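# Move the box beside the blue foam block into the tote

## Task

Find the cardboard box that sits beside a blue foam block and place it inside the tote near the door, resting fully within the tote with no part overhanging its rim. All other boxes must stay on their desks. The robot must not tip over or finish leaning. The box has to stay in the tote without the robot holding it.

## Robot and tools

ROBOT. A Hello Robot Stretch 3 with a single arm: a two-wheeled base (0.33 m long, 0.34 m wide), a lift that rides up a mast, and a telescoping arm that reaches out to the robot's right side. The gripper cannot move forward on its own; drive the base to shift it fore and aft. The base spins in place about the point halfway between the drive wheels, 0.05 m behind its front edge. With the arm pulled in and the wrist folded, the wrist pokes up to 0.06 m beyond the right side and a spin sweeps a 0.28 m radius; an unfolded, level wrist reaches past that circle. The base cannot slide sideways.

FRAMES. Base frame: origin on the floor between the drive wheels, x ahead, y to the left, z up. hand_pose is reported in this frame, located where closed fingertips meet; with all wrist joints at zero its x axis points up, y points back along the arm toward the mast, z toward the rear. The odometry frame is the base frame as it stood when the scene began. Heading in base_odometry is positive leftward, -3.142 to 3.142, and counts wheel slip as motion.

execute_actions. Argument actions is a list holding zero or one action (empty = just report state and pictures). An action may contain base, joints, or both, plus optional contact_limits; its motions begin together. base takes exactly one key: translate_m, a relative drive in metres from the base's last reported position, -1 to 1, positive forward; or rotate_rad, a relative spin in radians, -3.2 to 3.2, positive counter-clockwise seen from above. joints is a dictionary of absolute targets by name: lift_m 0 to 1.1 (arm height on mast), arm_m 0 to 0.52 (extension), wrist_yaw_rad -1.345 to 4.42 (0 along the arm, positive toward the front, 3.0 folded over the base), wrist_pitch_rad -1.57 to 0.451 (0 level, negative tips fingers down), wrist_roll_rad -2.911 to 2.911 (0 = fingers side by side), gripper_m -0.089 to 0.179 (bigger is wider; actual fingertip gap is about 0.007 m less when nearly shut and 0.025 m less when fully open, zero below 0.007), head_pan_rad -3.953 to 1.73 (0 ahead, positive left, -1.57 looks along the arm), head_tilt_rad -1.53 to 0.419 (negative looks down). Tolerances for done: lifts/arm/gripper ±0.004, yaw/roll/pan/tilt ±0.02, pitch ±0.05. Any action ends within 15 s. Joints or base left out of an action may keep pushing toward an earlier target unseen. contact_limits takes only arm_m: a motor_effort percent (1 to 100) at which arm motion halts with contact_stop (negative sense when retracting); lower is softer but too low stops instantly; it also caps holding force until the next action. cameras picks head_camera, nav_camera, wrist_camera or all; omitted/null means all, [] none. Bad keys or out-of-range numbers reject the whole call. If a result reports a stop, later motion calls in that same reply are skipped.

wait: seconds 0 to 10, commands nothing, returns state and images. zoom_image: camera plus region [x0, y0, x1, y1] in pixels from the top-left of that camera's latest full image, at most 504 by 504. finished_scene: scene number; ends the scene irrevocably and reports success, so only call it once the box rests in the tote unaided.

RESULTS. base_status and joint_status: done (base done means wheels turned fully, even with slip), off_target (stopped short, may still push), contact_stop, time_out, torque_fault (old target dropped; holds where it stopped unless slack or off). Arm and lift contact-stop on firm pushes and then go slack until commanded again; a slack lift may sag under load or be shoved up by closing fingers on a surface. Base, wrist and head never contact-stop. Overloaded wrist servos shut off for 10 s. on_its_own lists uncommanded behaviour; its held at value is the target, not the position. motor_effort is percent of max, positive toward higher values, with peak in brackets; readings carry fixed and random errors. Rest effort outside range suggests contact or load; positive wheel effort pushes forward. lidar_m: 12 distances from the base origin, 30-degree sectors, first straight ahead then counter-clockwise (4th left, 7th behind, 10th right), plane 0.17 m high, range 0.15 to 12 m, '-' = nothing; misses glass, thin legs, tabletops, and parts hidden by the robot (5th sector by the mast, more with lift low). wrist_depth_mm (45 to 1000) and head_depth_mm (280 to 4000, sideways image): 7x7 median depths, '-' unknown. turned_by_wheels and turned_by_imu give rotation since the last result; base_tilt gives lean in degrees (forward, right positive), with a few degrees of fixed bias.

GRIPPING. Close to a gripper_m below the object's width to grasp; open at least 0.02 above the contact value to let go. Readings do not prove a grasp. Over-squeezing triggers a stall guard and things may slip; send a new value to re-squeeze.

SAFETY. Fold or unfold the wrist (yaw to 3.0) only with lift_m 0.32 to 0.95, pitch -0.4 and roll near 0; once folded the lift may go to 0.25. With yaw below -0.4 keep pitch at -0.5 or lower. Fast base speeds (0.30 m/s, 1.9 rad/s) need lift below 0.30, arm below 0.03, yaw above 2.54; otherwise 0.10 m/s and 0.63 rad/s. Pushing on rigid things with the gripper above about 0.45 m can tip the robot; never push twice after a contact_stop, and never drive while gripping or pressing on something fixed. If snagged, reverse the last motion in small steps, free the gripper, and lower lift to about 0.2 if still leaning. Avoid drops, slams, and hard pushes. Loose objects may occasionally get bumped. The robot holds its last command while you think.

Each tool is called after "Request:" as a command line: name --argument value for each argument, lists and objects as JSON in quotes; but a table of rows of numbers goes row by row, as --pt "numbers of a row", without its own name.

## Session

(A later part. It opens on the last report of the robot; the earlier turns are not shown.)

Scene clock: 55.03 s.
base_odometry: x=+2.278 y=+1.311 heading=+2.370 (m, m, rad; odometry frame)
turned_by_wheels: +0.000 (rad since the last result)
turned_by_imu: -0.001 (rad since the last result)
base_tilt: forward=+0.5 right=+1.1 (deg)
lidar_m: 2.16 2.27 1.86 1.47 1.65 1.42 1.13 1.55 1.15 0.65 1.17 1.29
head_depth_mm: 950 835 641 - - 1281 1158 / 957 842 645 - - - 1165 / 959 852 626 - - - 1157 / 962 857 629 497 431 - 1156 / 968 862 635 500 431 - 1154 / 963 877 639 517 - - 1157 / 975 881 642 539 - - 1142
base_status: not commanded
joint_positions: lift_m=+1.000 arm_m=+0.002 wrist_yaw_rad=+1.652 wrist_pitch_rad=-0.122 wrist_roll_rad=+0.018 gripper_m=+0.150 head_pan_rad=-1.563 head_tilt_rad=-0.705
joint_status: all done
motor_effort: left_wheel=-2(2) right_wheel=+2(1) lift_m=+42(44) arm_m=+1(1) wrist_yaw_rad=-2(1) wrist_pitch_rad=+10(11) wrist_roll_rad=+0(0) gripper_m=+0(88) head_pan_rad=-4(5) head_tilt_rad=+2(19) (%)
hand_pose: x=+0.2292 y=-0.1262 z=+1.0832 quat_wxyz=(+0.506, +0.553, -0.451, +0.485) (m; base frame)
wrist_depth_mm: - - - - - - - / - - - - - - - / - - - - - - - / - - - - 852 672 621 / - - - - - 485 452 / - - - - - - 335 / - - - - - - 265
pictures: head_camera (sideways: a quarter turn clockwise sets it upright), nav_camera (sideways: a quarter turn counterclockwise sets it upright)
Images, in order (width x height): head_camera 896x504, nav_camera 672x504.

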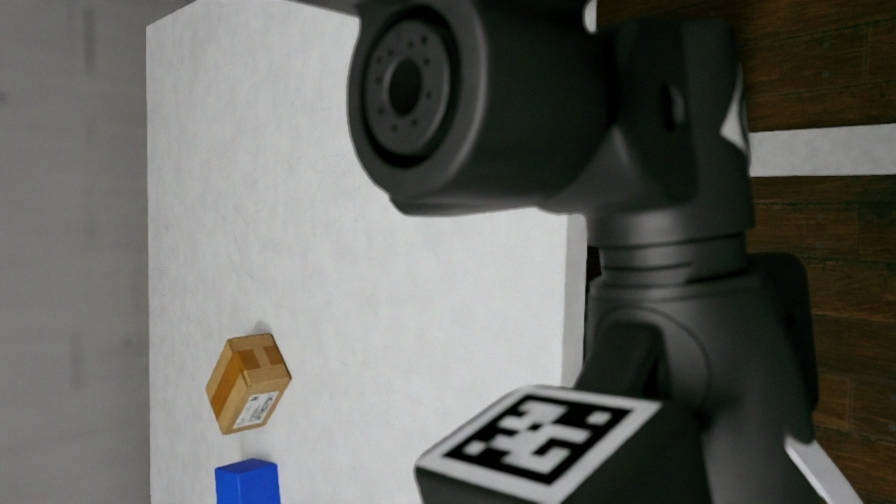

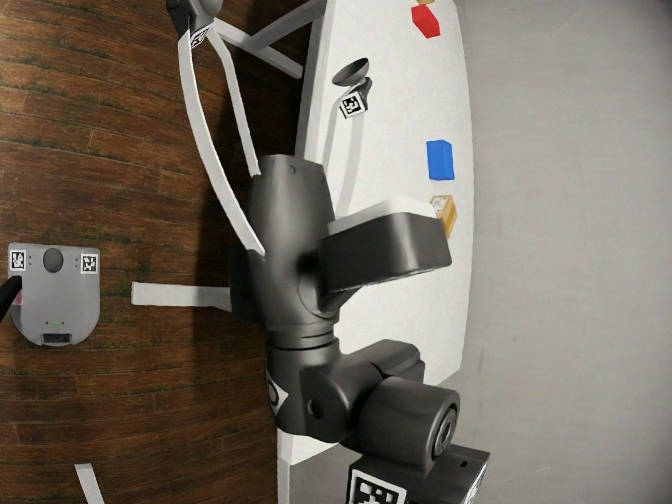

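Request:
execute_actions --actions '[{"joints":{"lift_m":1.04,"wrist_pitch_rad":-0.3,"wrist_yaw_rad":0.78,"arm_m":0.3,"head_tilt_rad":-0.55,"head_pan_rad":-1.35}}]'

Scene clock: 59.03 s.
base_odometry: x=+2.278 y=+1.311 heading=+2.370 (m, m, rad; odometry frame)
turned_by_wheels: +0.000 (rad since the last result)
turned_by_imu: -0.001 (rad since the last result)
base_tilt: forward=+0.6 right=+1.2 (deg)
lidar_m: 2.16 2.27 1.87 1.47 1.65 1.42 1.14 1.55 1.15 0.65 1.17 1.30
head_depth_mm: 902 - 749 602 468 405 1158 / 926 988 - 605 472 419 1243 / 947 1055 805 611 473 1358 1247 / 971 1075 736 613 475 1393 1244 / 996 1104 776 616 478 1417 1255 / 1021 1135 875 620 480 1466 1261 / 1052 1153 881 624 483 1502 1265
base_status: not commanded
joint_positions: lift_m=+1.040 arm_m=+0.300 wrist_yaw_rad=+0.781 wrist_pitch_rad=-0.313 wrist_roll_rad=+0.018 gripper_m=+0.150 head_pan_rad=-1.357 head_tilt_rad=-0.557
joint_status: all done
motor_effort: left_wheel=-2(2) right_wheel=+2(1) lift_m=+42(44) arm_m=+4(5) wrist_yaw_rad=-1(3) wrist_pitch_rad=+6(10) wrist_roll_rad=+0(0) gripper_m=+0(1) head_pan_rad=+4(27) head_tilt_rad=+2(13) (%)
hand_pose: x=+0.1449 y=-0.6127 z=+1.0765 quat_wxyz=(+0.683, +0.369, -0.610, +0.160) (m; base frame)
wrist_depth_mm: - - 958 727 598 499 421 / - - - 805 619 527 439 / 641 613 679 685 617 535 464 / 465 478 470 484 484 479 465 / 362 381 347 321 363 391 364 / 307 282 299 274 277 280 298 / 247 248 252 248 247 250 250
pictures: head_camera (sideways: a quarter turn clockwise sets it upright), nav_camera (sideways: a quarter turn counterclockwise sets it upright), wrist_camera
Images, in order (width x height): head_camera 896x504, nav_camera 672x504, wrist_camera 644x364.

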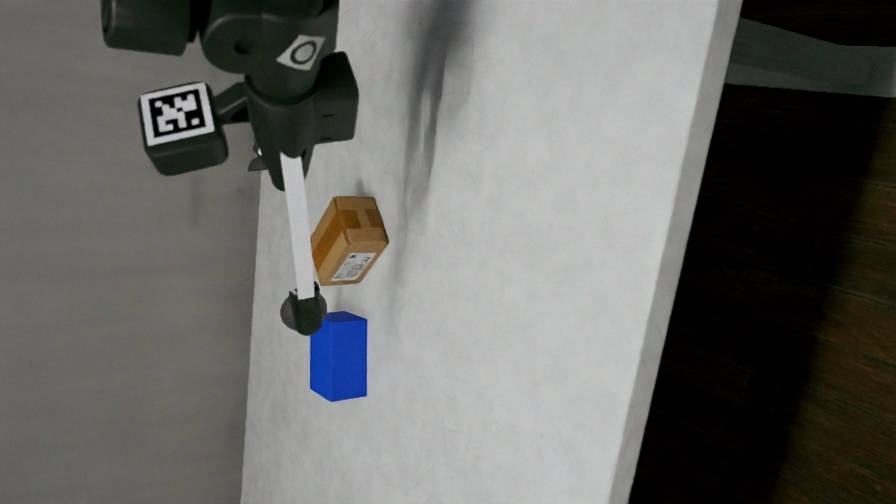

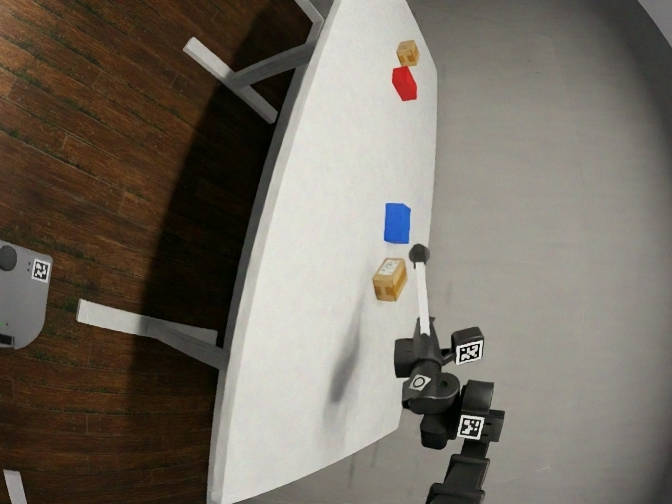

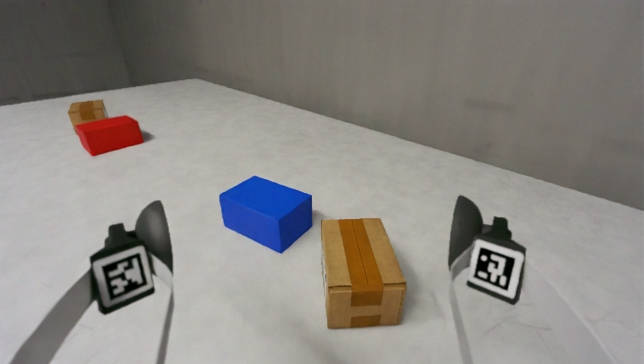

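Request:
execute_actions --actions '[{"joints":{"arm_m":0.357,"gripper_m":0.12,"lift_m":1.02}}]' --cameras '["head_camera","wrist_camera"]'

Scene clock: 66.77 s.
base_odometry: x=+2.278 y=+1.311 heading=+2.370 (m, m, rad; odometry frame)
turned_by_wheels: +0.000 (rad since the last result)
turned_by_imu: -0.001 (rad since the last result)
base_tilt: forward=+0.6 right=+1.2 (deg)
lidar_m: 2.16 2.27 1.86 1.47 1.65 1.42 1.14 1.55 1.15 0.65 1.18 1.30
head_depth_mm: 901 - 751 601 469 406 1162 / 923 994 757 607 471 418 1243 / 949 1044 806 608 472 1360 1246 / 972 1074 733 613 476 1394 1253 / 997 1107 817 616 478 1408 1250 / 1024 1139 875 620 481 1455 1252 / 1051 1153 883 624 482 1498 1261
base_status: not commanded
joint_positions: lift_m=+1.020 arm_m=+0.357 wrist_yaw_rad=+0.781 wrist_pitch_rad=-0.314 wrist_roll_rad=+0.018 gripper_m=+0.120 head_pan_rad=-1.357 head_tilt_rad=-0.556
joint_status: all done
motor_effort: left_wheel=-2(2) right_wheel=+2(1) lift_m=+24(35) arm_m=+4(6) wrist_yaw_rad=+1(1) wrist_pitch_rad=+6(6) wrist_roll_rad=+0(0) gripper_m=+0(87) head_pan_rad=+4(4) head_tilt_rad=+2(2) (%)
hand_pose: x=+0.1448 y=-0.6696 z=+1.0570 quat_wxyz=(+0.683, +0.369, -0.610, +0.160) (m; base frame)
wrist_depth_mm: - - 878 660 528 447 382 / - - 937 709 568 463 396 / 529 621 612 624 590 503 420 / 426 428 433 433 439 434 424 / 331 346 289 310 330 334 338 / 268 260 266 207 271 271 275 / 230 226 226 193 227 230 231
pictures: head_camera (sideways: a quarter turn clockwise sets it upright), wrist_camera
Images, in order (width x height): head_camera 896x504, wrist_camera 644x364.

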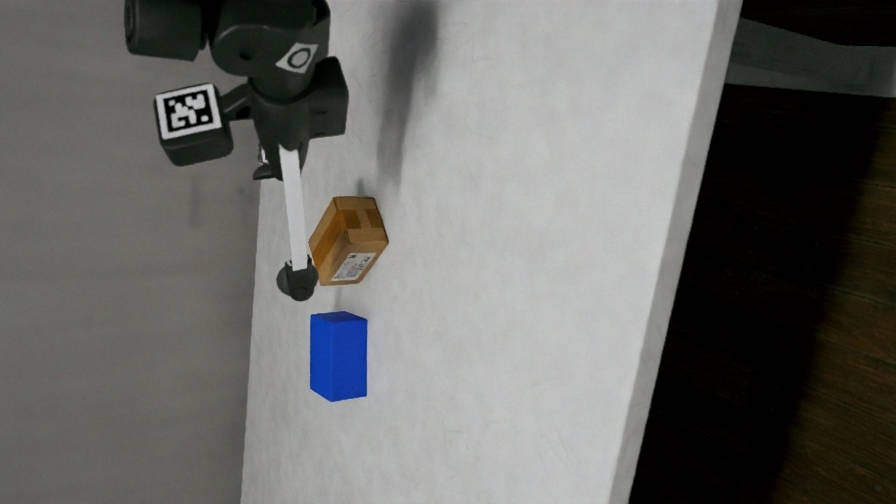

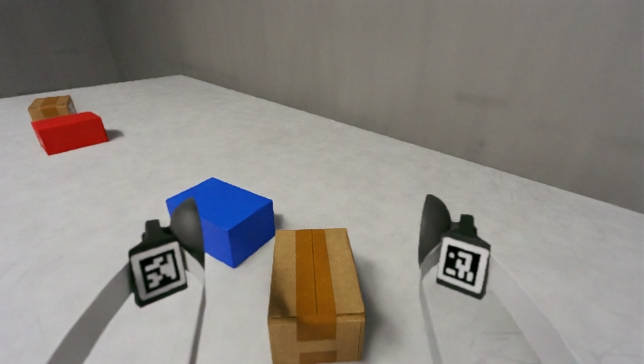

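Request:
execute_actions --actions '[{"base":{"translate_m":0.022},"joints":{"arm_m":0.382,"gripper_m":0.11,"lift_m":0.96}}]' --cameras '["head_camera","wrist_camera"]'

Scene clock: 69.27 s.
base_odometry: x=+2.262 y=+1.327 heading=+2.370 (m, m, rad; odometry frame)
turned_by_wheels: +0.000 (rad since the last result)
turned_by_imu: -0.001 (rad since the last result)
base_tilt: forward=+0.5 right=+1.2 (deg)
lidar_m: 2.14 2.24 1.85 1.46 1.39 1.19 1.16 1.55 0.66 0.65 1.17 1.28
head_depth_mm: 904 979 - 601 469 405 1132 / 922 1015 - 593 471 419 1242 / 953 1045 897 608 473 1367 1250 / 975 1067 910 613 476 1399 1250 / 998 1102 774 615 478 1442 1257 / 1022 1133 874 620 480 1450 1257 / 1050 1151 880 623 483 1492 1257
base_status: done
joint_positions: lift_m=+0.960 arm_m=+0.382 wrist_yaw_rad=+0.781 wrist_pitch_rad=-0.314 wrist_roll_rad=+0.018 gripper_m=+0.110 head_pan_rad=-1.357 head_tilt_rad=-0.556
joint_status: all done
motor_effort: left_wheel=-2(3) right_wheel=+1(6) lift_m=+24(25) arm_m=+4(6) wrist_yaw_rad=-1(0) wrist_pitch_rad=+6(6) wrist_roll_rad=+0(0) gripper_m=+0(49) head_pan_rad=+4(4) head_tilt_rad=+2(2) (%)
hand_pose: x=+0.1448 y=-0.6946 z=+0.9970 quat_wxyz=(+0.683, +0.370, -0.610, +0.160) (m; base frame)
wrist_depth_mm: - - 850 627 521 424 364 / 770 749 773 683 552 453 383 / 444 436 448 440 442 438 400 / 307 261 236 306 314 310 312 / 236 240 225 160 238 239 241 / 193 192 187 132 186 195 195 / 166 162 158 142 162 163 164
pictures: head_camera (sideways: a quarter turn clockwise sets it upright), wrist_camera
Images, in order (width x height): head_camera 896x504, wrist_camera 644x364.

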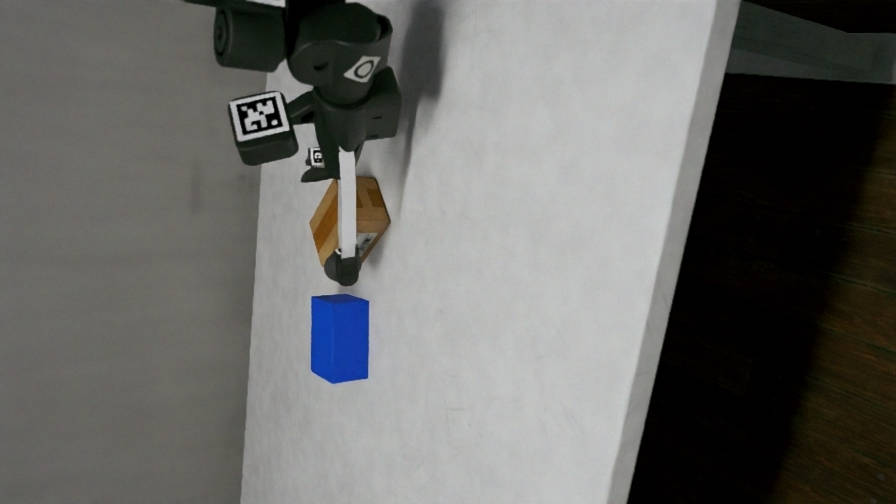

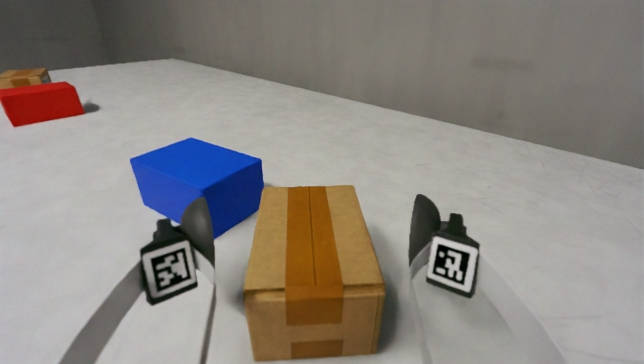

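Request:
execute_actions --actions '[{"joints":{"lift_m":0.937}}]' --cameras '["head_camera","wrist_camera"]'

Scene clock: 70.63 s.
base_odometry: x=+2.262 y=+1.327 heading=+2.370 (m, m, rad; odometry frame)
turned_by_wheels: +0.000 (rad since the last result)
turned_by_imu: +0.000 (rad since the last result)
base_tilt: forward=+0.6 right=+1.2 (deg)
lidar_m: 2.14 2.24 1.85 1.47 1.39 1.19 1.16 1.55 0.66 0.65 1.18 1.28
head_depth_mm: 906 986 - 578 469 405 1136 / 930 1018 - 579 471 418 1236 / 949 1037 903 608 474 1360 1244 / 968 1073 910 612 476 1404 1247 / 996 1103 774 617 477 1443 1254 / 1022 1137 872 622 480 1451 1253 / 1051 1158 883 625 484 1496 1262
base_status: not commanded
joint_positions: lift_m=+0.937 arm_m=+0.382 wrist_yaw_rad=+0.781 wrist_pitch_rad=-0.314 wrist_roll_rad=+0.018 gripper_m=+0.110 head_pan_rad=-1.357 head_tilt_rad=-0.556
joint_status: all done
motor_effort: left_wheel=-2(2) right_wheel=+2(1) lift_m=+24(24) arm_m=+4(4) wrist_yaw_rad=-1(0) wrist_pitch_rad=+6(6) wrist_roll_rad=+0(0) gripper_m=+0(0) head_pan_rad=+4(4) head_tilt_rad=+2(2) (%)
hand_pose: x=+0.1448 y=-0.6946 z=+0.9740 quat_wxyz=(+0.683, +0.370, -0.610, +0.160) (m; base frame)
wrist_depth_mm: - - 829 650 517 430 365 / 507 660 655 632 531 449 379 / 373 322 263 374 380 386 387 / 261 242 213 160 261 262 266 / 200 206 136 123 187 202 203 / 163 163 152 125 156 164 165 / 141 138 137 135 139 138 139
pictures: head_camera (sideways: a quarter turn clockwise sets it upright), wrist_camera
Images, in order (width x height): head_camera 896x504, wrist_camera 644x364.

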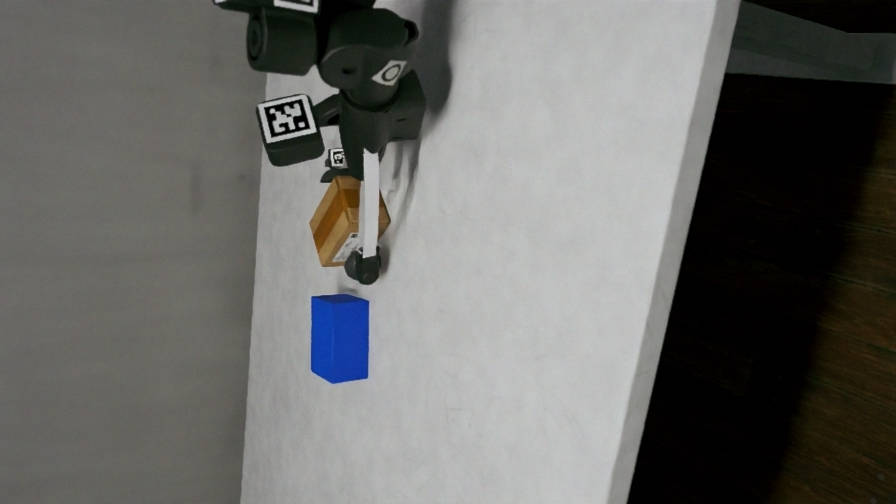

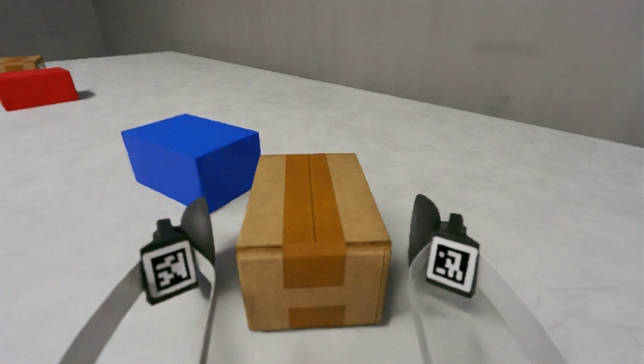

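Request:
execute_actions --actions '[{"joints":{"gripper_m":0.0}}]' --cameras '["wrist_camera"]'

Request:
execute_actions --actions '[{"joints":{"lift_m":0.97}}]' --cameras '["head_camera","wrist_camera"]'

Scene clock: 72.80 s.
base_odometry: x=+2.262 y=+1.327 heading=+2.370 (m, m, rad; odometry frame)
turned_by_wheels: +0.000 (rad since the last result)
turned_by_imu: -0.001 (rad since the last result)
base_tilt: forward=+0.6 right=+1.2 (deg)
lidar_m: 2.14 2.24 1.85 1.46 1.39 1.19 1.16 1.55 0.66 0.65 1.18 1.28
head_depth_mm: 903 988 - 580 469 406 1131 / 926 1018 - 582 472 419 1242 / 947 1041 901 607 474 1367 1247 / 970 1074 909 612 476 1401 1250 / 995 1102 778 617 479 1441 1247 / 1018 1134 875 620 481 1448 1259 / 1051 1158 879 626 483 1486 1259
base_status: not commanded
joint_positions: lift_m=+0.937 arm_m=+0.382 wrist_yaw_rad=+0.781 wrist_pitch_rad=-0.314 wrist_roll_rad=+0.018 gripper_m=+0.001 head_pan_rad=-1.357 head_tilt_rad=-0.556
joint_status: all done
motor_effort: left_wheel=-2(2) right_wheel=+1(2) lift_m=+24(24) arm_m=+4(4) wrist_yaw_rad=-1(1) wrist_pitch_rad=+6(6) wrist_roll_rad=+0(0) gripper_m=-26(100) head_pan_rad=+4(4) head_tilt_rad=+2(2) (%)
hand_pose: x=+0.1448 y=-0.6946 z=+0.9739 quat_wxyz=(+0.683, +0.370, -0.610, +0.160) (m; base frame)
wrist_depth_mm: - - 830 640 519 426 369 / 494 632 647 614 529 442 383 / 370 319 242 375 377 381 381 / 261 240 213 160 267 265 266 / 201 201 129 130 193 202 203 / 163 163 146 138 156 165 165 / 137 138 139 138 139 138 139
pictures: wrist_camera
Images, in order (width x height): wrist_camera 644x364.

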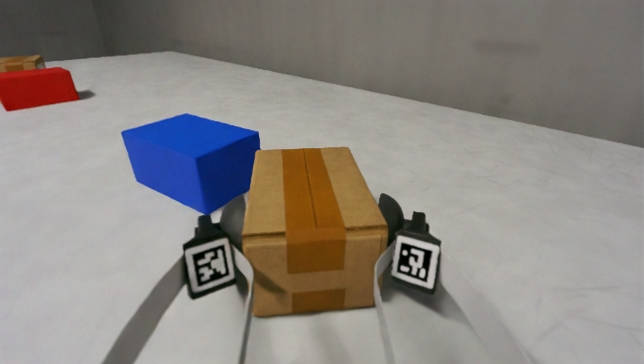

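Scene clock: 73.90 s.
base_odometry: x=+2.262 y=+1.327 heading=+2.370 (m, m, rad; odometry frame)
turned_by_wheels: +0.000 (rad since the last result)
turned_by_imu: +0.000 (rad since the last result)
base_tilt: forward=+0.6 right=+1.2 (deg)
lidar_m: 2.14 2.24 1.85 1.46 1.40 1.19 1.16 1.55 0.66 0.65 1.18 1.28
head_depth_mm: 904 974 - 602 470 405 1131 / 925 1012 - 604 471 418 1241 / 948 1038 764 609 473 1358 1241 / 971 1075 774 612 476 1397 1245 / 997 1100 772 616 479 1444 1251 / 1021 1138 874 620 480 1452 1263 / 1049 1150 878 623 483 1490 1263
base_status: not commanded
joint_positions: lift_m=+0.970 arm_m=+0.382 wrist_yaw_rad=+0.781 wrist_pitch_rad=-0.323 wrist_roll_rad=+0.018 gripper_m=+0.007 head_pan_rad=-1.357 head_tilt_rad=-0.556
joint_status: all done
on_its_own: gripper_m is held at +0.007, not at your +0.000, by its stall guard, which is still easing
motor_effort: left_wheel=-2(2) right_wheel=+1(2) lift_m=+43(44) arm_m=+4(4) wrist_yaw_rad=-1(1) wrist_pitch_rad=+10(10) wrist_roll_rad=+0(0) gripper_m=-13(26) head_pan_rad=+3(4) head_tilt_rad=+2(2) (%)
hand_pose: x=+0.1441 y=-0.6939 z=+1.0041 quat_wxyz=(+0.684, +0.372, -0.608, +0.157) (m; base frame)
wrist_depth_mm: - - 841 644 527 429 368 / 755 760 775 668 536 449 382 / 448 451 452 455 454 456 403 / 319 286 229 162 321 324 326 / 246 247 129 129 239 249 251 / 202 203 163 137 188 203 203 / 169 170 170 170 170 171 171
pictures: head_camera (sideways: a quarter turn clockwise sets it upright), wrist_camera
Images, in order (width x height): head_camera 896x504, wrist_camera 644x364.

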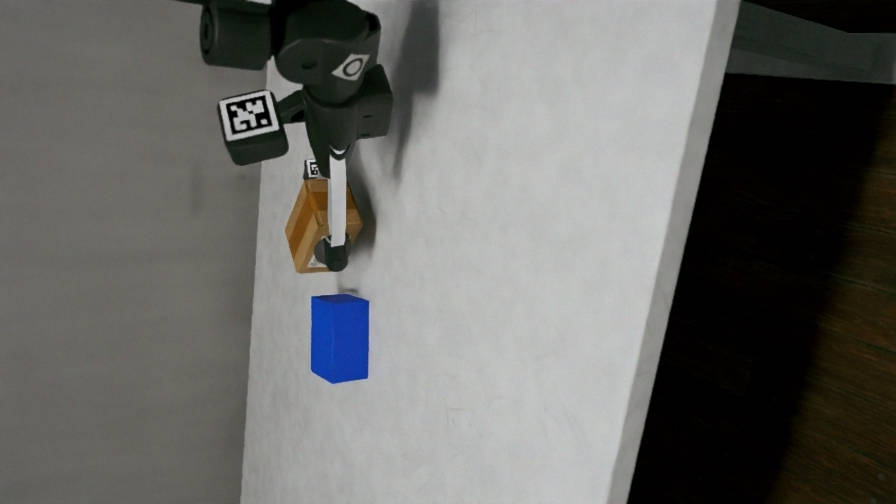

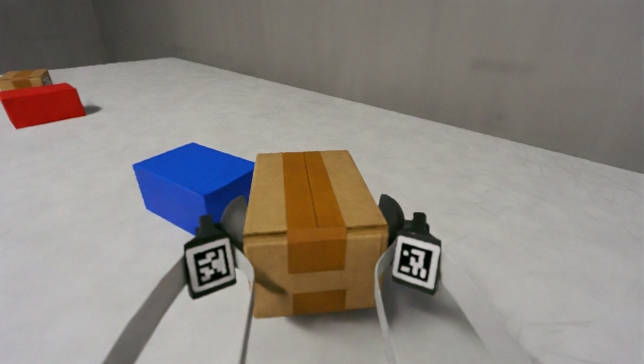

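Request:
execute_actions --actions '[{"joints":{"lift_m":1.01,"arm_m":0.2,"gripper_m":0.014}}]' --cameras '["wrist_camera"]'

Request:
execute_actions --actions '[{"joints":{"arm_m":0.0,"wrist_yaw_rad":1.7,"wrist_pitch_rad":-0.39}}]' --cameras '["wrist_camera","nav_camera"]'

Scene clock: 77.63 s.
base_odometry: x=+2.262 y=+1.327 heading=+2.370 (m, m, rad; odometry frame)
turned_by_wheels: +0.000 (rad since the last result)
turned_by_imu: -0.001 (rad since the last result)
base_tilt: forward=+0.6 right=+1.2 (deg)
lidar_m: 2.14 2.24 1.85 1.47 1.39 1.19 1.16 1.55 0.66 0.65 1.18 1.28
head_depth_mm: 906 975 - 546 470 406 1137 / 926 1013 870 - 472 419 1237 / 950 1040 833 584 474 1370 1245 / 971 1076 854 588 475 1401 1250 / 991 1105 866 616 478 1444 1253 / 1024 1134 875 621 480 1456 1261 / 1049 1153 883 625 482 1488 1260
base_status: not commanded
joint_positions: lift_m=+1.010 arm_m=+0.200 wrist_yaw_rad=+0.781 wrist_pitch_rad=-0.324 wrist_roll_rad=+0.018 gripper_m=+0.015 head_pan_rad=-1.357 head_tilt_rad=-0.556
joint_status: all done
motor_effort: left_wheel=-2(2) right_wheel=+1(1) lift_m=+43(44) arm_m=-1(2) wrist_yaw_rad=-1(1) wrist_pitch_rad=+10(10) wrist_roll_rad=+0(0) gripper_m=-21(21) head_pan_rad=+5(3) head_tilt_rad=+2(2) (%)
hand_pose: x=+0.1441 y=-0.5125 z=+1.0440 quat_wxyz=(+0.684, +0.373, -0.608, +0.157) (m; base frame)
wrist_depth_mm: - - - 839 684 576 491 / - 938 975 855 733 603 512 / 554 558 565 566 574 579 526 / 398 391 379 162 414 408 408 / 308 310 129 129 296 313 311 / 250 251 187 138 238 255 257 / 211 213 213 214 214 214 214
pictures: wrist_camera
Images, in order (width x height): wrist_camera 644x364.

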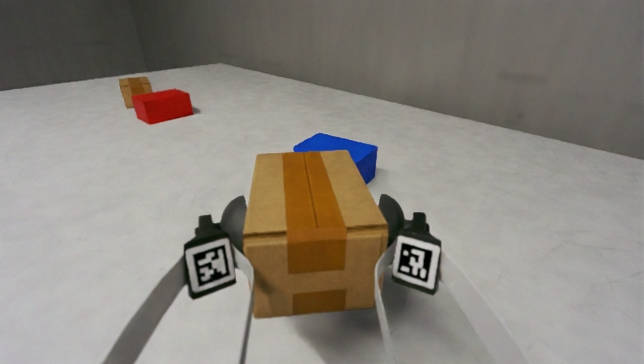

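Scene clock: 80.33 s.
base_odometry: x=+2.262 y=+1.327 heading=+2.370 (m, m, rad; odometry frame)
turned_by_wheels: +0.000 (rad since the last result)
turned_by_imu: -0.001 (rad since the last result)
base_tilt: forward=+0.6 right=+1.2 (deg)
lidar_m: 2.14 2.24 1.85 1.46 1.39 1.19 1.16 1.55 0.66 0.65 1.18 1.28
head_depth_mm: 905 990 838 626 - - - / 925 1016 847 607 473 408 - / 946 1042 853 609 474 420 - / 972 1073 859 613 475 426 - / 999 1099 776 617 494 - - / 1026 1134 872 619 504 - - / 1051 1155 881 624 491 - 1237
base_status: not commanded
joint_positions: lift_m=+1.010 arm_m=+0.002 wrist_yaw_rad=+1.699 wrist_pitch_rad=-0.412 wrist_roll_rad=+0.018 gripper_m=+0.015 head_pan_rad=-1.357 head_tilt_rad=-0.556
joint_status: all done
joint sent to its limit — the command would take arm_m past its lower limit, so that joint was sent only as far as its limit.
motor_effort: left_wheel=-2(2) right_wheel=+2(1) lift_m=+43(43) arm_m=-1(1) wrist_yaw_rad=+1(3) wrist_pitch_rad=+9(11) wrist_roll_rad=+0(0) gripper_m=-20(21) head_pan_rad=+4(4) head_tilt_rad=+2(2) (%)
hand_pose: x=+0.2020 y=-0.1182 z=+1.0237 quat_wxyz=(+0.563, +0.619, -0.353, +0.419) (m; base frame)
wrist_depth_mm: - - - - - - - / - - - - - 668 616 / - - - - - 445 455 / - - - 162 - 379 336 / - - 129 129 - - 271 / - - - 137 - - 236 / - - - - - - 209
pictures: nav_camera (sideways: a quarter turn counterclockwise sets it upright), wrist_camera
Images, in order (width x height): nav_camera 672x504, wrist_camera 644x364.

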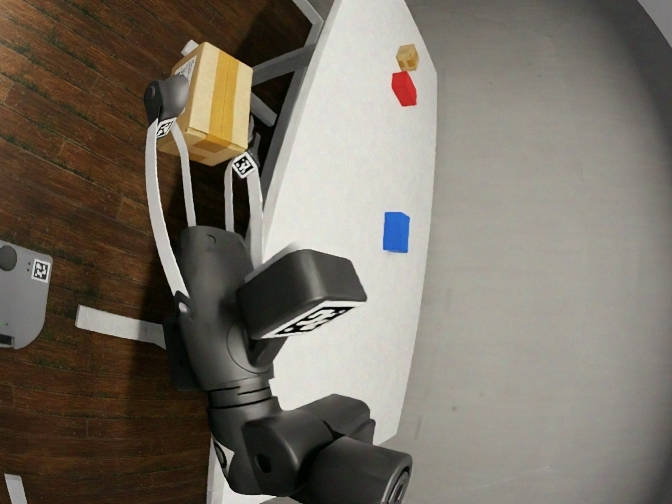

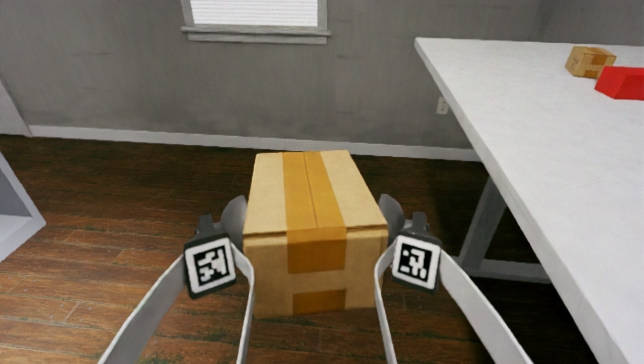

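Request:
execute_actions --actions '[{"base":{"rotate_rad":0.665},"joints":{"lift_m":0.85,"head_pan_rad":0.0,"head_tilt_rad":-0.7}}]' --cameras '[]'

Request:
execute_actions --actions '[{"base":{"translate_m":1.0},"joints":{"lift_m":0.285,"wrist_yaw_rad":2.65}}]' --cameras '["wrist_camera","nav_camera"]'

Scene clock: 84.27 s.
base_odometry: x=+2.262 y=+1.327 heading=+3.035 (m, m, rad; odometry frame)
turned_by_wheels: +0.665 (rad since the last result)
turned_by_imu: +0.651 (rad since the last result)
base_tilt: forward=+0.6 right=+1.2 (deg)
lidar_m: 1.85 1.46 1.58 1.39 1.19 1.16 1.38 0.65 1.12 1.24 1.28 2.14
head_depth_mm: 1983 2196 2334 1906 1575 418 364 / 2119 2357 2440 1943 1571 1344 1147 / 2253 2549 2484 1944 1591 1347 1174 / 2446 2742 2483 1937 1591 1361 1180 / 2642 2989 2529 1963 1597 1358 1180 / 2654 1819 2124 1966 1607 1372 1185 / 1633 1908 2209 1916 1617 1369 1189
base_status: done
joint_positions: lift_m=+0.850 arm_m=+0.002 wrist_yaw_rad=+1.699 wrist_pitch_rad=-0.413 wrist_roll_rad=+0.018 gripper_m=+0.015 head_pan_rad=-0.007 head_tilt_rad=-0.691
joint_status: all done
motor_effort: left_wheel=-3(7) right_wheel=+2(4) lift_m=+25(35) arm_m=-1(1) wrist_yaw_rad=+1(1) wrist_pitch_rad=+10(10) wrist_roll_rad=+0(0) gripper_m=-21(21) head_pan_rad=+4(57) head_tilt_rad=-3(15) (%)
hand_pose: x=+0.2019 y=-0.1182 z=+0.8642 quat_wxyz=(+0.563, +0.619, -0.353, +0.418) (m; base frame)
wrist_depth_mm: - - - - - - - / - - - - - - - / - - - - - - - / - - - 163 - - - / - - 130 130 - - - / - - - 137 - - - / 980 966 952 - - - -
pictures: none
No camera images: the call's "cameras" was empty. Leave "cameras" out to get every camera's image.

Scene clock: 92.63 s.
base_odometry: x=+1.268 y=+1.433 heading=+3.035 (m, m, rad; odometry frame)
turned_by_wheels: +0.000 (rad since the last result)
turned_by_imu: -0.005 (rad since the last result)
base_tilt: forward=+0.6 right=+1.2 (deg)
lidar_m: 1.51 0.90 1.13 0.94 1.66 1.76 1.57 1.55 1.35 1.69 1.38 1.37
head_depth_mm: 1251 1377 1536 1740 1578 1336 1166 / 1334 1485 1678 1850 1588 1348 1170 / 1435 1615 1834 1932 1585 1355 1173 / 1553 1747 2026 1937 1585 1351 1175 / 1681 1917 2262 1960 1602 1356 1181 / 1851 2142 2411 1961 1611 1357 1184 / 2017 2367 2527 1805 1327 1328 1188
base_status: done
joint_positions: lift_m=+0.285 arm_m=+0.002 wrist_yaw_rad=+2.648 wrist_pitch_rad=-0.413 wrist_roll_rad=+0.018 gripper_m=+0.015 head_pan_rad=-0.007 head_tilt_rad=-0.692
joint_status: all done
motor_effort: left_wheel=-2(6) right_wheel=+2(5) lift_m=+25(26) arm_m=-1(1) wrist_yaw_rad=+3(2) wrist_pitch_rad=+10(10) wrist_roll_rad=+0(0) gripper_m=-21(20) head_pan_rad=+4(4) head_tilt_rad=-2(3) (%)
hand_pose: x=+0.0853 y=+0.0513 z=+0.2990 quat_wxyz=(+0.310, +0.712, -0.031, +0.629) (m; base frame)
wrist_depth_mm: - 830 - - - 888 - / - 950 - - - 982 - / 961 930 912 889 869 898 972 / 718 736 683 163 753 733 738 / 585 577 129 130 571 570 601 / 501 482 137 137 456 489 493 / - - 415 428 425 423 423
pictures: nav_camera (sideways: a quarter turn counterclockwise sets it upright), wrist_camera
Images, in order (width x height): nav_camera 672x504, wrist_camera 644x364.

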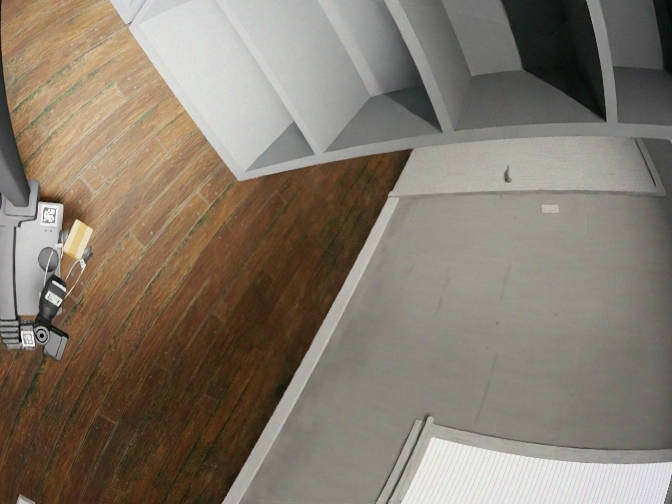

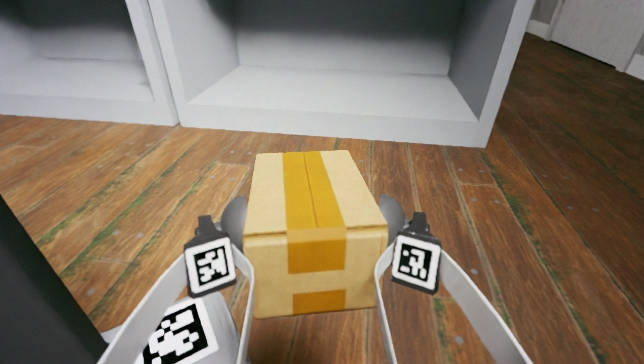

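Request:
execute_actions --actions '[{"base":{"translate_m":1.0}}]' --cameras '[]'

Request:
execute_actions --actions '[{"base":{"rotate_rad":0.87},"joints":{"head_tilt_rad":-0.6}}]' --cameras '["head_camera"]'

Scene clock: 99.17 s.
base_odometry: x=+0.274 y=+1.540 heading=+3.035 (m, m, rad; odometry frame)
turned_by_wheels: +0.000 (rad since the last result)
turned_by_imu: -0.004 (rad since the last result)
base_tilt: forward=+0.6 right=+1.2 (deg)
lidar_m: 0.66 1.04 2.37 0.45 0.43 2.19 2.53 1.98 1.47 0.74 0.61 0.60
head_depth_mm: 525 580 648 732 849 1002 1127 / 563 624 706 808 940 1139 1170 / 603 677 767 890 1068 1283 1172 / 650 737 849 1008 1227 1349 1175 / 706 807 946 1149 1456 1358 1184 / 775 900 1067 1338 1577 1357 1181 / 855 1011 1238 1536 1624 1374 1189
base_status: done
joint_positions: lift_m=+0.285 arm_m=+0.002 wrist_yaw_rad=+2.648 wrist_pitch_rad=-0.413 wrist_roll_rad=+0.018 gripper_m=+0.015 head_pan_rad=-0.007 head_tilt_rad=-0.692
joint_status: not commanded
motor_effort: left_wheel=-2(6) right_wheel=+1(7) lift_m=+25(25) arm_m=-1(1) wrist_yaw_rad=+0(0) wrist_pitch_rad=+10(10) wrist_roll_rad=+0(0) gripper_m=-21(21) head_pan_rad=+5(4) head_tilt_rad=-2(3) (%)
hand_pose: x=+0.0853 y=+0.0513 z=+0.2990 quat_wxyz=(+0.310, +0.712, -0.031, +0.629) (m; base frame)
wrist_depth_mm: 411 555 - - - - 725 / 418 577 - - - - 709 / 424 585 968 955 954 965 712 / 429 587 664 162 724 729 677 / 449 560 129 129 569 582 591 / 476 488 137 137 463 490 496 / - - 413 421 419 427 428
pictures: none
No camera images: the call's "cameras" was empty. Leave "cameras" out to get every camera's image.

Scene clock: 100.87 s.
base_odometry: x=+0.274 y=+1.540 heading=-2.379 (m, m, rad; odometry frame)
turned_by_wheels: +0.870 (rad since the last result)
turned_by_imu: +0.850 (rad since the last result)
base_tilt: forward=+0.6 right=+1.2 (deg)
lidar_m: 2.06 0.52 0.40 1.25 3.27 2.49 1.98 0.87 0.63 0.60 0.62 0.84
head_depth_mm: 1720 1769 1812 1848 1659 1414 1206 / 2045 2281 2503 2153 1702 1415 1211 / 2030 2263 2519 2126 1704 1430 1212 / 2046 2268 2556 2111 1739 1420 1221 / 2022 2301 2542 2196 1740 1442 1222 / 2028 2264 2546 2197 1734 1430 1228 / 2021 2262 2550 2228 1744 1377 1030
base_status: done
joint_positions: lift_m=+0.285 arm_m=+0.002 wrist_yaw_rad=+2.648 wrist_pitch_rad=-0.413 wrist_roll_rad=+0.018 gripper_m=+0.015 head_pan_rad=-0.007 head_tilt_rad=-0.605
joint_status: all done
motor_effort: left_wheel=-2(9) right_wheel=+2(7) lift_m=+25(25) arm_m=-2(1) wrist_yaw_rad=+2(1) wrist_pitch_rad=+10(10) wrist_roll_rad=+0(0) gripper_m=-21(21) head_pan_rad=+4(4) head_tilt_rad=+2(10) (%)
hand_pose: x=+0.0853 y=+0.0513 z=+0.2990 quat_wxyz=(+0.310, +0.712, -0.031, +0.629) (m; base frame)
wrist_depth_mm: - - - 443 531 - - / - - 947 477 592 - - / 912 962 776 526 666 954 955 / 702 750 671 163 696 721 724 / 577 582 130 129 575 582 582 / 498 489 137 138 464 492 487 / - - 413 427 423 423 429
pictures: head_camera (sideways: a quarter turn clockwise sets it upright)
Images, in order (width x height): head_camera 896x504.

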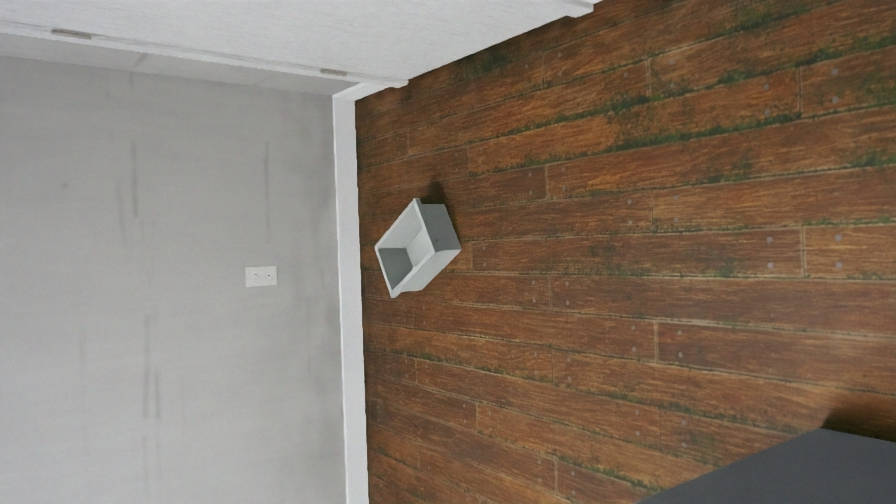

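Request:
execute_actions --actions '[{"base":{"translate_m":1.0},"joints":{"head_tilt_rad":-0.95}}]' --cameras '["head_camera"]'

Scene clock: 106.27 s.
base_odometry: x=-0.449 y=+0.849 heading=-2.379 (m, m, rad; odometry frame)
turned_by_wheels: +0.000 (rad since the last result)
turned_by_imu: -0.004 (rad since the last result)
base_tilt: forward=+0.6 right=+1.1 (deg)
lidar_m: 1.37 1.42 1.91 1.53 0.53 0.53 2.50 0.85 0.61 0.58 0.57 0.78
head_depth_mm: 1296 1540 1687 1527 1354 1210 1102 / 1290 1529 1710 1533 1353 1217 1104 / 1286 1527 1728 1512 1362 1221 1111 / 1283 1517 1748 1522 1372 1224 1089 / 1282 1511 1741 1524 1376 1228 1113 / 1276 1496 1738 1572 1384 1238 1117 / 1269 1503 1729 1563 1388 1235 1114
base_status: done
joint_positions: lift_m=+0.285 arm_m=+0.002 wrist_yaw_rad=+2.648 wrist_pitch_rad=-0.413 wrist_roll_rad=+0.018 gripper_m=+0.015 head_pan_rad=-0.007 head_tilt_rad=-0.939
joint_status: all done
motor_effort: left_wheel=-2(6) right_wheel=+1(7) lift_m=+25(25) arm_m=-1(1) wrist_yaw_rad=+2(1) wrist_pitch_rad=+10(10) wrist_roll_rad=+0(0) gripper_m=-21(21) head_pan_rad=+4(3) head_tilt_rad=-4(21) (%)
hand_pose: x=+0.0853 y=+0.0513 z=+0.2990 quat_wxyz=(+0.310, +0.712, -0.031, +0.629) (m; base frame)
wrist_depth_mm: - - - - - - 987 / - - - - - - - / 920 934 944 941 977 - 923 / 703 717 711 163 735 745 661 / 570 578 130 129 556 585 573 / 501 485 137 137 472 503 502 / - - 415 420 418 423 427
pictures: head_camera (sideways: a quarter turn clockwise sets it upright)
Images, in order (width x height): head_camera 896x504.

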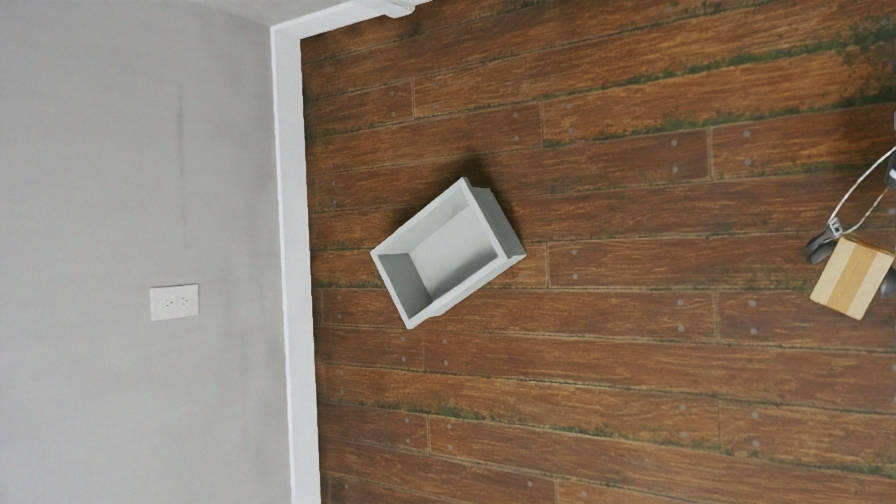

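Request:
execute_actions --actions '[{"base":{"translate_m":0.3}}]' --cameras '[]'

Request:
execute_actions --actions '[{"base":{"rotate_rad":1.445},"joints":{"head_tilt_rad":-1.1,"head_pan_rad":-1.5}}]' --cameras '[]'

Request:
execute_actions --actions '[{"joints":{"lift_m":0.33,"wrist_yaw_rad":0.66,"arm_m":0.2}}]' --cameras '["head_camera","wrist_camera"]'

Scene clock: 110.93 s.
base_odometry: x=-0.666 y=+0.641 heading=-2.379 (m, m, rad; odometry frame)
turned_by_wheels: +0.000 (rad since the last result)
turned_by_imu: -0.002 (rad since the last result)
base_tilt: forward=+0.5 right=+1.2 (deg)
lidar_m: 1.08 1.11 1.49 2.74 0.96 0.77 2.47 0.84 0.60 0.55 0.57 0.77
head_depth_mm: 1002 1186 1457 1527 1356 1214 1099 / 1004 1187 1460 1539 1351 1215 1100 / 998 1183 1448 1535 1345 1220 1110 / 995 1177 1437 1542 1362 1209 1094 / 993 1163 1444 1555 1352 1228 1117 / 989 1166 1427 1561 1374 1228 1125 / 985 1160 1416 1567 1382 1236 1124
base_status: done
joint_positions: lift_m=+0.285 arm_m=+0.002 wrist_yaw_rad=+2.648 wrist_pitch_rad=-0.413 wrist_roll_rad=+0.018 gripper_m=+0.015 head_pan_rad=-0.007 head_tilt_rad=-0.939
joint_status: not commanded
motor_effort: left_wheel=-2(7) right_wheel=+2(6) lift_m=+25(25) arm_m=-1(1) wrist_yaw_rad=+2(1) wrist_pitch_rad=+10(10) wrist_roll_rad=+0(0) gripper_m=-21(21) head_pan_rad=+3(4) head_tilt_rad=-4(4) (%)
hand_pose: x=+0.0853 y=+0.0513 z=+0.2990 quat_wxyz=(+0.310, +0.712, -0.031, +0.629) (m; base frame)
wrist_depth_mm: - - - - - 931 770 / - - - - - - 784 / 933 930 947 983 955 956 832 / 724 726 695 162 720 681 578 / 590 566 129 129 558 568 565 / 506 485 137 138 459 446 382 / - - 415 420 415 415 409
pictures: none
No camera images: the call's "cameras" was empty. Leave "cameras" out to get every camera's image.

Scene clock: 113.03 s.
base_odometry: x=-0.666 y=+0.641 heading=-0.934 (m, m, rad; odometry frame)
turned_by_wheels: +1.445 (rad since the last result)
turned_by_imu: +1.411 (rad since the last result)
base_tilt: forward=+0.6 right=+1.1 (deg)
lidar_m: 2.63 1.13 0.77 0.95 0.99 0.63 0.55 0.56 0.69 1.08 1.08 1.33
head_depth_mm: 1127 1392 1514 1398 1277 1182 1115 / 1119 1374 1549 1397 1279 - - / 1109 1351 1531 1414 1290 - - / 1097 1339 1543 1384 1282 1205 1079 / 1083 1330 1547 1395 1296 1203 1089 / 1082 1309 1527 1421 1312 1202 1111 / 1067 1293 1535 1432 1308 1207 1115
base_status: done
joint_positions: lift_m=+0.285 arm_m=+0.002 wrist_yaw_rad=+2.648 wrist_pitch_rad=-0.413 wrist_roll_rad=+0.018 gripper_m=+0.015 head_pan_rad=-1.493 head_tilt_rad=-1.087
joint_status: all done
motor_effort: left_wheel=-2(10) right_wheel=+2(8) lift_m=+25(25) arm_m=-1(1) wrist_yaw_rad=+2(0) wrist_pitch_rad=+10(10) wrist_roll_rad=+0(0) gripper_m=-21(21) head_pan_rad=-4(57) head_tilt_rad=-5(14) (%)
hand_pose: x=+0.0853 y=+0.0513 z=+0.2990 quat_wxyz=(+0.310, +0.712, -0.031, +0.629) (m; base frame)
wrist_depth_mm: - - 751 842 - - - / - - 830 949 - - - / 958 953 877 900 971 945 957 / 714 701 686 163 724 743 755 / 578 587 129 130 565 590 589 / 511 478 138 137 463 496 497 / - - 416 420 428 422 420
pictures: none
No camera images: the call's "cameras" was empty. Leave "cameras" out to get every camera's image.

Scene clock: 115.73 s.
base_odometry: x=-0.666 y=+0.641 heading=-0.934 (m, m, rad; odometry frame)
turned_by_wheels: +0.000 (rad since the last result)
turned_by_imu: -0.001 (rad since the last result)
base_tilt: forward=+0.6 right=+1.2 (deg)
lidar_m: 2.64 1.13 0.77 0.95 0.99 0.63 0.55 0.56 0.69 1.08 1.08 1.34
head_depth_mm: 1132 1386 1519 1398 1278 1182 1121 / 1115 1373 1546 1425 1286 - - / 1106 1360 1535 1430 1278 1222 - / 1097 1337 1540 1354 1276 1208 1106 / 1087 1328 1539 1374 1304 1195 1110 / 1074 1314 1527 1420 1308 1198 1111 / 1067 1297 1538 1439 1311 1203 1115
base_status: not commanded
joint_positions: lift_m=+0.330 arm_m=+0.200 wrist_yaw_rad=+0.662 wrist_pitch_rad=-0.413 wrist_roll_rad=+0.018 gripper_m=+0.015 head_pan_rad=-1.493 head_tilt_rad=-1.087
joint_status: all done
motor_effort: left_wheel=-2(2) right_wheel=+1(2) lift_m=+43(45) arm_m=+5(5) wrist_yaw_rad=-1(4) wrist_pitch_rad=+10(10) wrist_roll_rad=+0(0) gripper_m=-20(21) head_pan_rad=-5(4) head_tilt_rad=-5(5) (%)
hand_pose: x=+0.1168 y=-0.5222 z=+0.3434 quat_wxyz=(+0.697, +0.363, -0.613, +0.084) (m; base frame)
wrist_depth_mm: - 844 750 651 561 502 468 / - 976 815 685 616 553 499 / - - 892 755 674 589 530 / 782 796 726 163 710 643 554 / 650 649 129 129 620 656 606 / 527 539 256 138 467 547 550 / 463 465 461 464 453 470 467
pictures: head_camera (sideways: a quarter turn clockwise sets it upright), wrist_camera
Images, in order (width x height): head_camera 896x504, wrist_camera 644x364.

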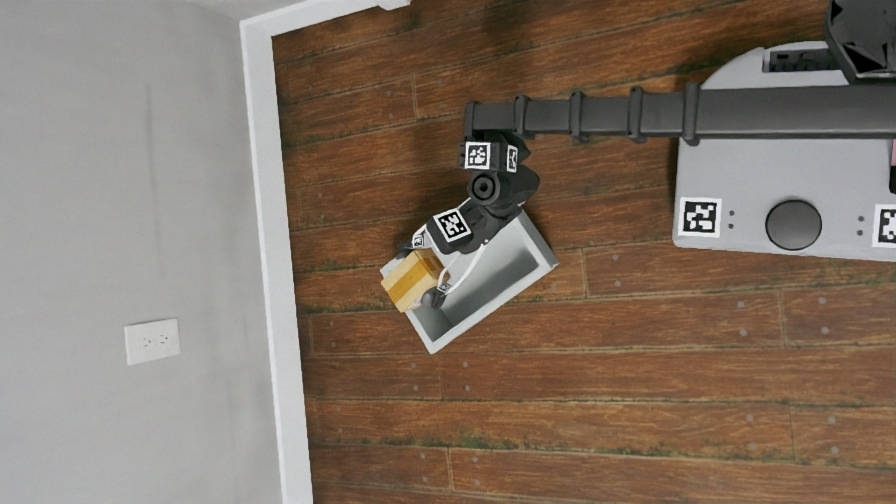

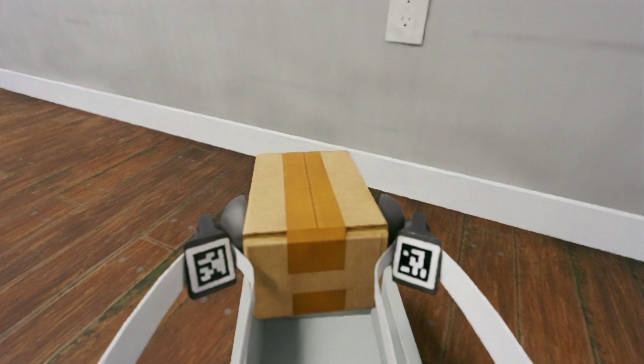

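Request:
execute_actions --actions '[{"base":{"translate_m":0.03},"joints":{"lift_m":0.26,"wrist_pitch_rad":-0.7,"arm_m":0.25}}]' --cameras '["head_camera","wrist_camera"]'

Scene clock: 119.63 s.
base_odometry: x=-0.648 y=+0.617 heading=-0.934 (m, m, rad; odometry frame)
turned_by_wheels: +0.000 (rad since the last result)
turned_by_imu: -0.001 (rad since the last result)
base_tilt: forward=+0.6 right=+1.2 (deg)
lidar_m: 2.62 1.14 0.75 0.88 1.04 0.67 0.58 0.59 0.72 1.07 1.08 1.33
head_depth_mm: 1125 1384 1523 1397 1287 1185 1121 / 1115 1368 1552 1419 1291 - - / 1104 1351 1534 1443 1280 1216 - / 1096 1328 1544 1354 1283 1201 1108 / 1082 1323 1541 1399 1304 1195 1108 / 1071 1304 1529 1425 1302 1201 1106 / 1060 1292 1534 1426 1301 1207 1117
base_status: done
joint_positions: lift_m=+0.260 arm_m=+0.250 wrist_yaw_rad=+0.662 wrist_pitch_rad=-0.716 wrist_roll_rad=+0.018 gripper_m=+0.015 head_pan_rad=-1.493 head_tilt_rad=-1.087
joint_status: all done
motor_effort: left_wheel=-2(4) right_wheel=+1(6) lift_m=+25(36) arm_m=+4(3) wrist_yaw_rad=-1(0) wrist_pitch_rad=+7(9) wrist_roll_rad=+0(0) gripper_m=-21(20) head_pan_rad=-4(5) head_tilt_rad=-5(5) (%)
hand_pose: x=+0.0875 y=-0.5348 z=+0.2125 quat_wxyz=(+0.702, +0.449, -0.552, -0.024) (m; base frame)
wrist_depth_mm: 730 732 714 647 561 510 459 / 595 594 608 602 595 544 494 / 509 522 527 522 521 530 515 / 451 449 311 162 419 447 462 / 393 395 129 129 383 412 408 / 355 350 183 137 251 367 370 / 321 324 240 326 285 330 330
pictures: head_camera (sideways: a quarter turn clockwise sets it upright), wrist_camera
Images, in order (width x height): head_camera 896x504, wrist_camera 644x364.

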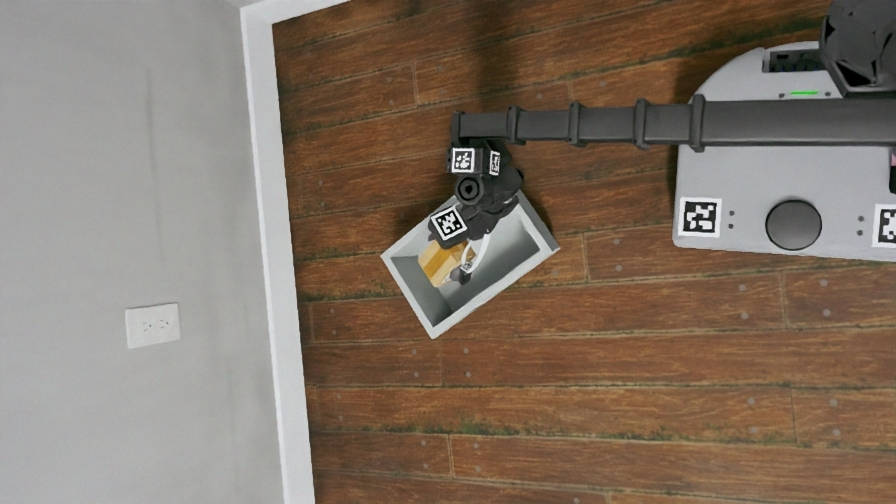

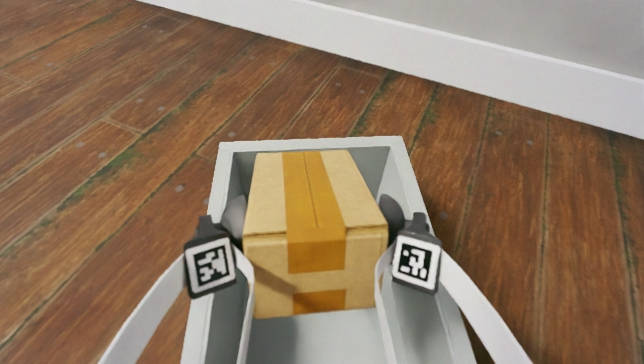

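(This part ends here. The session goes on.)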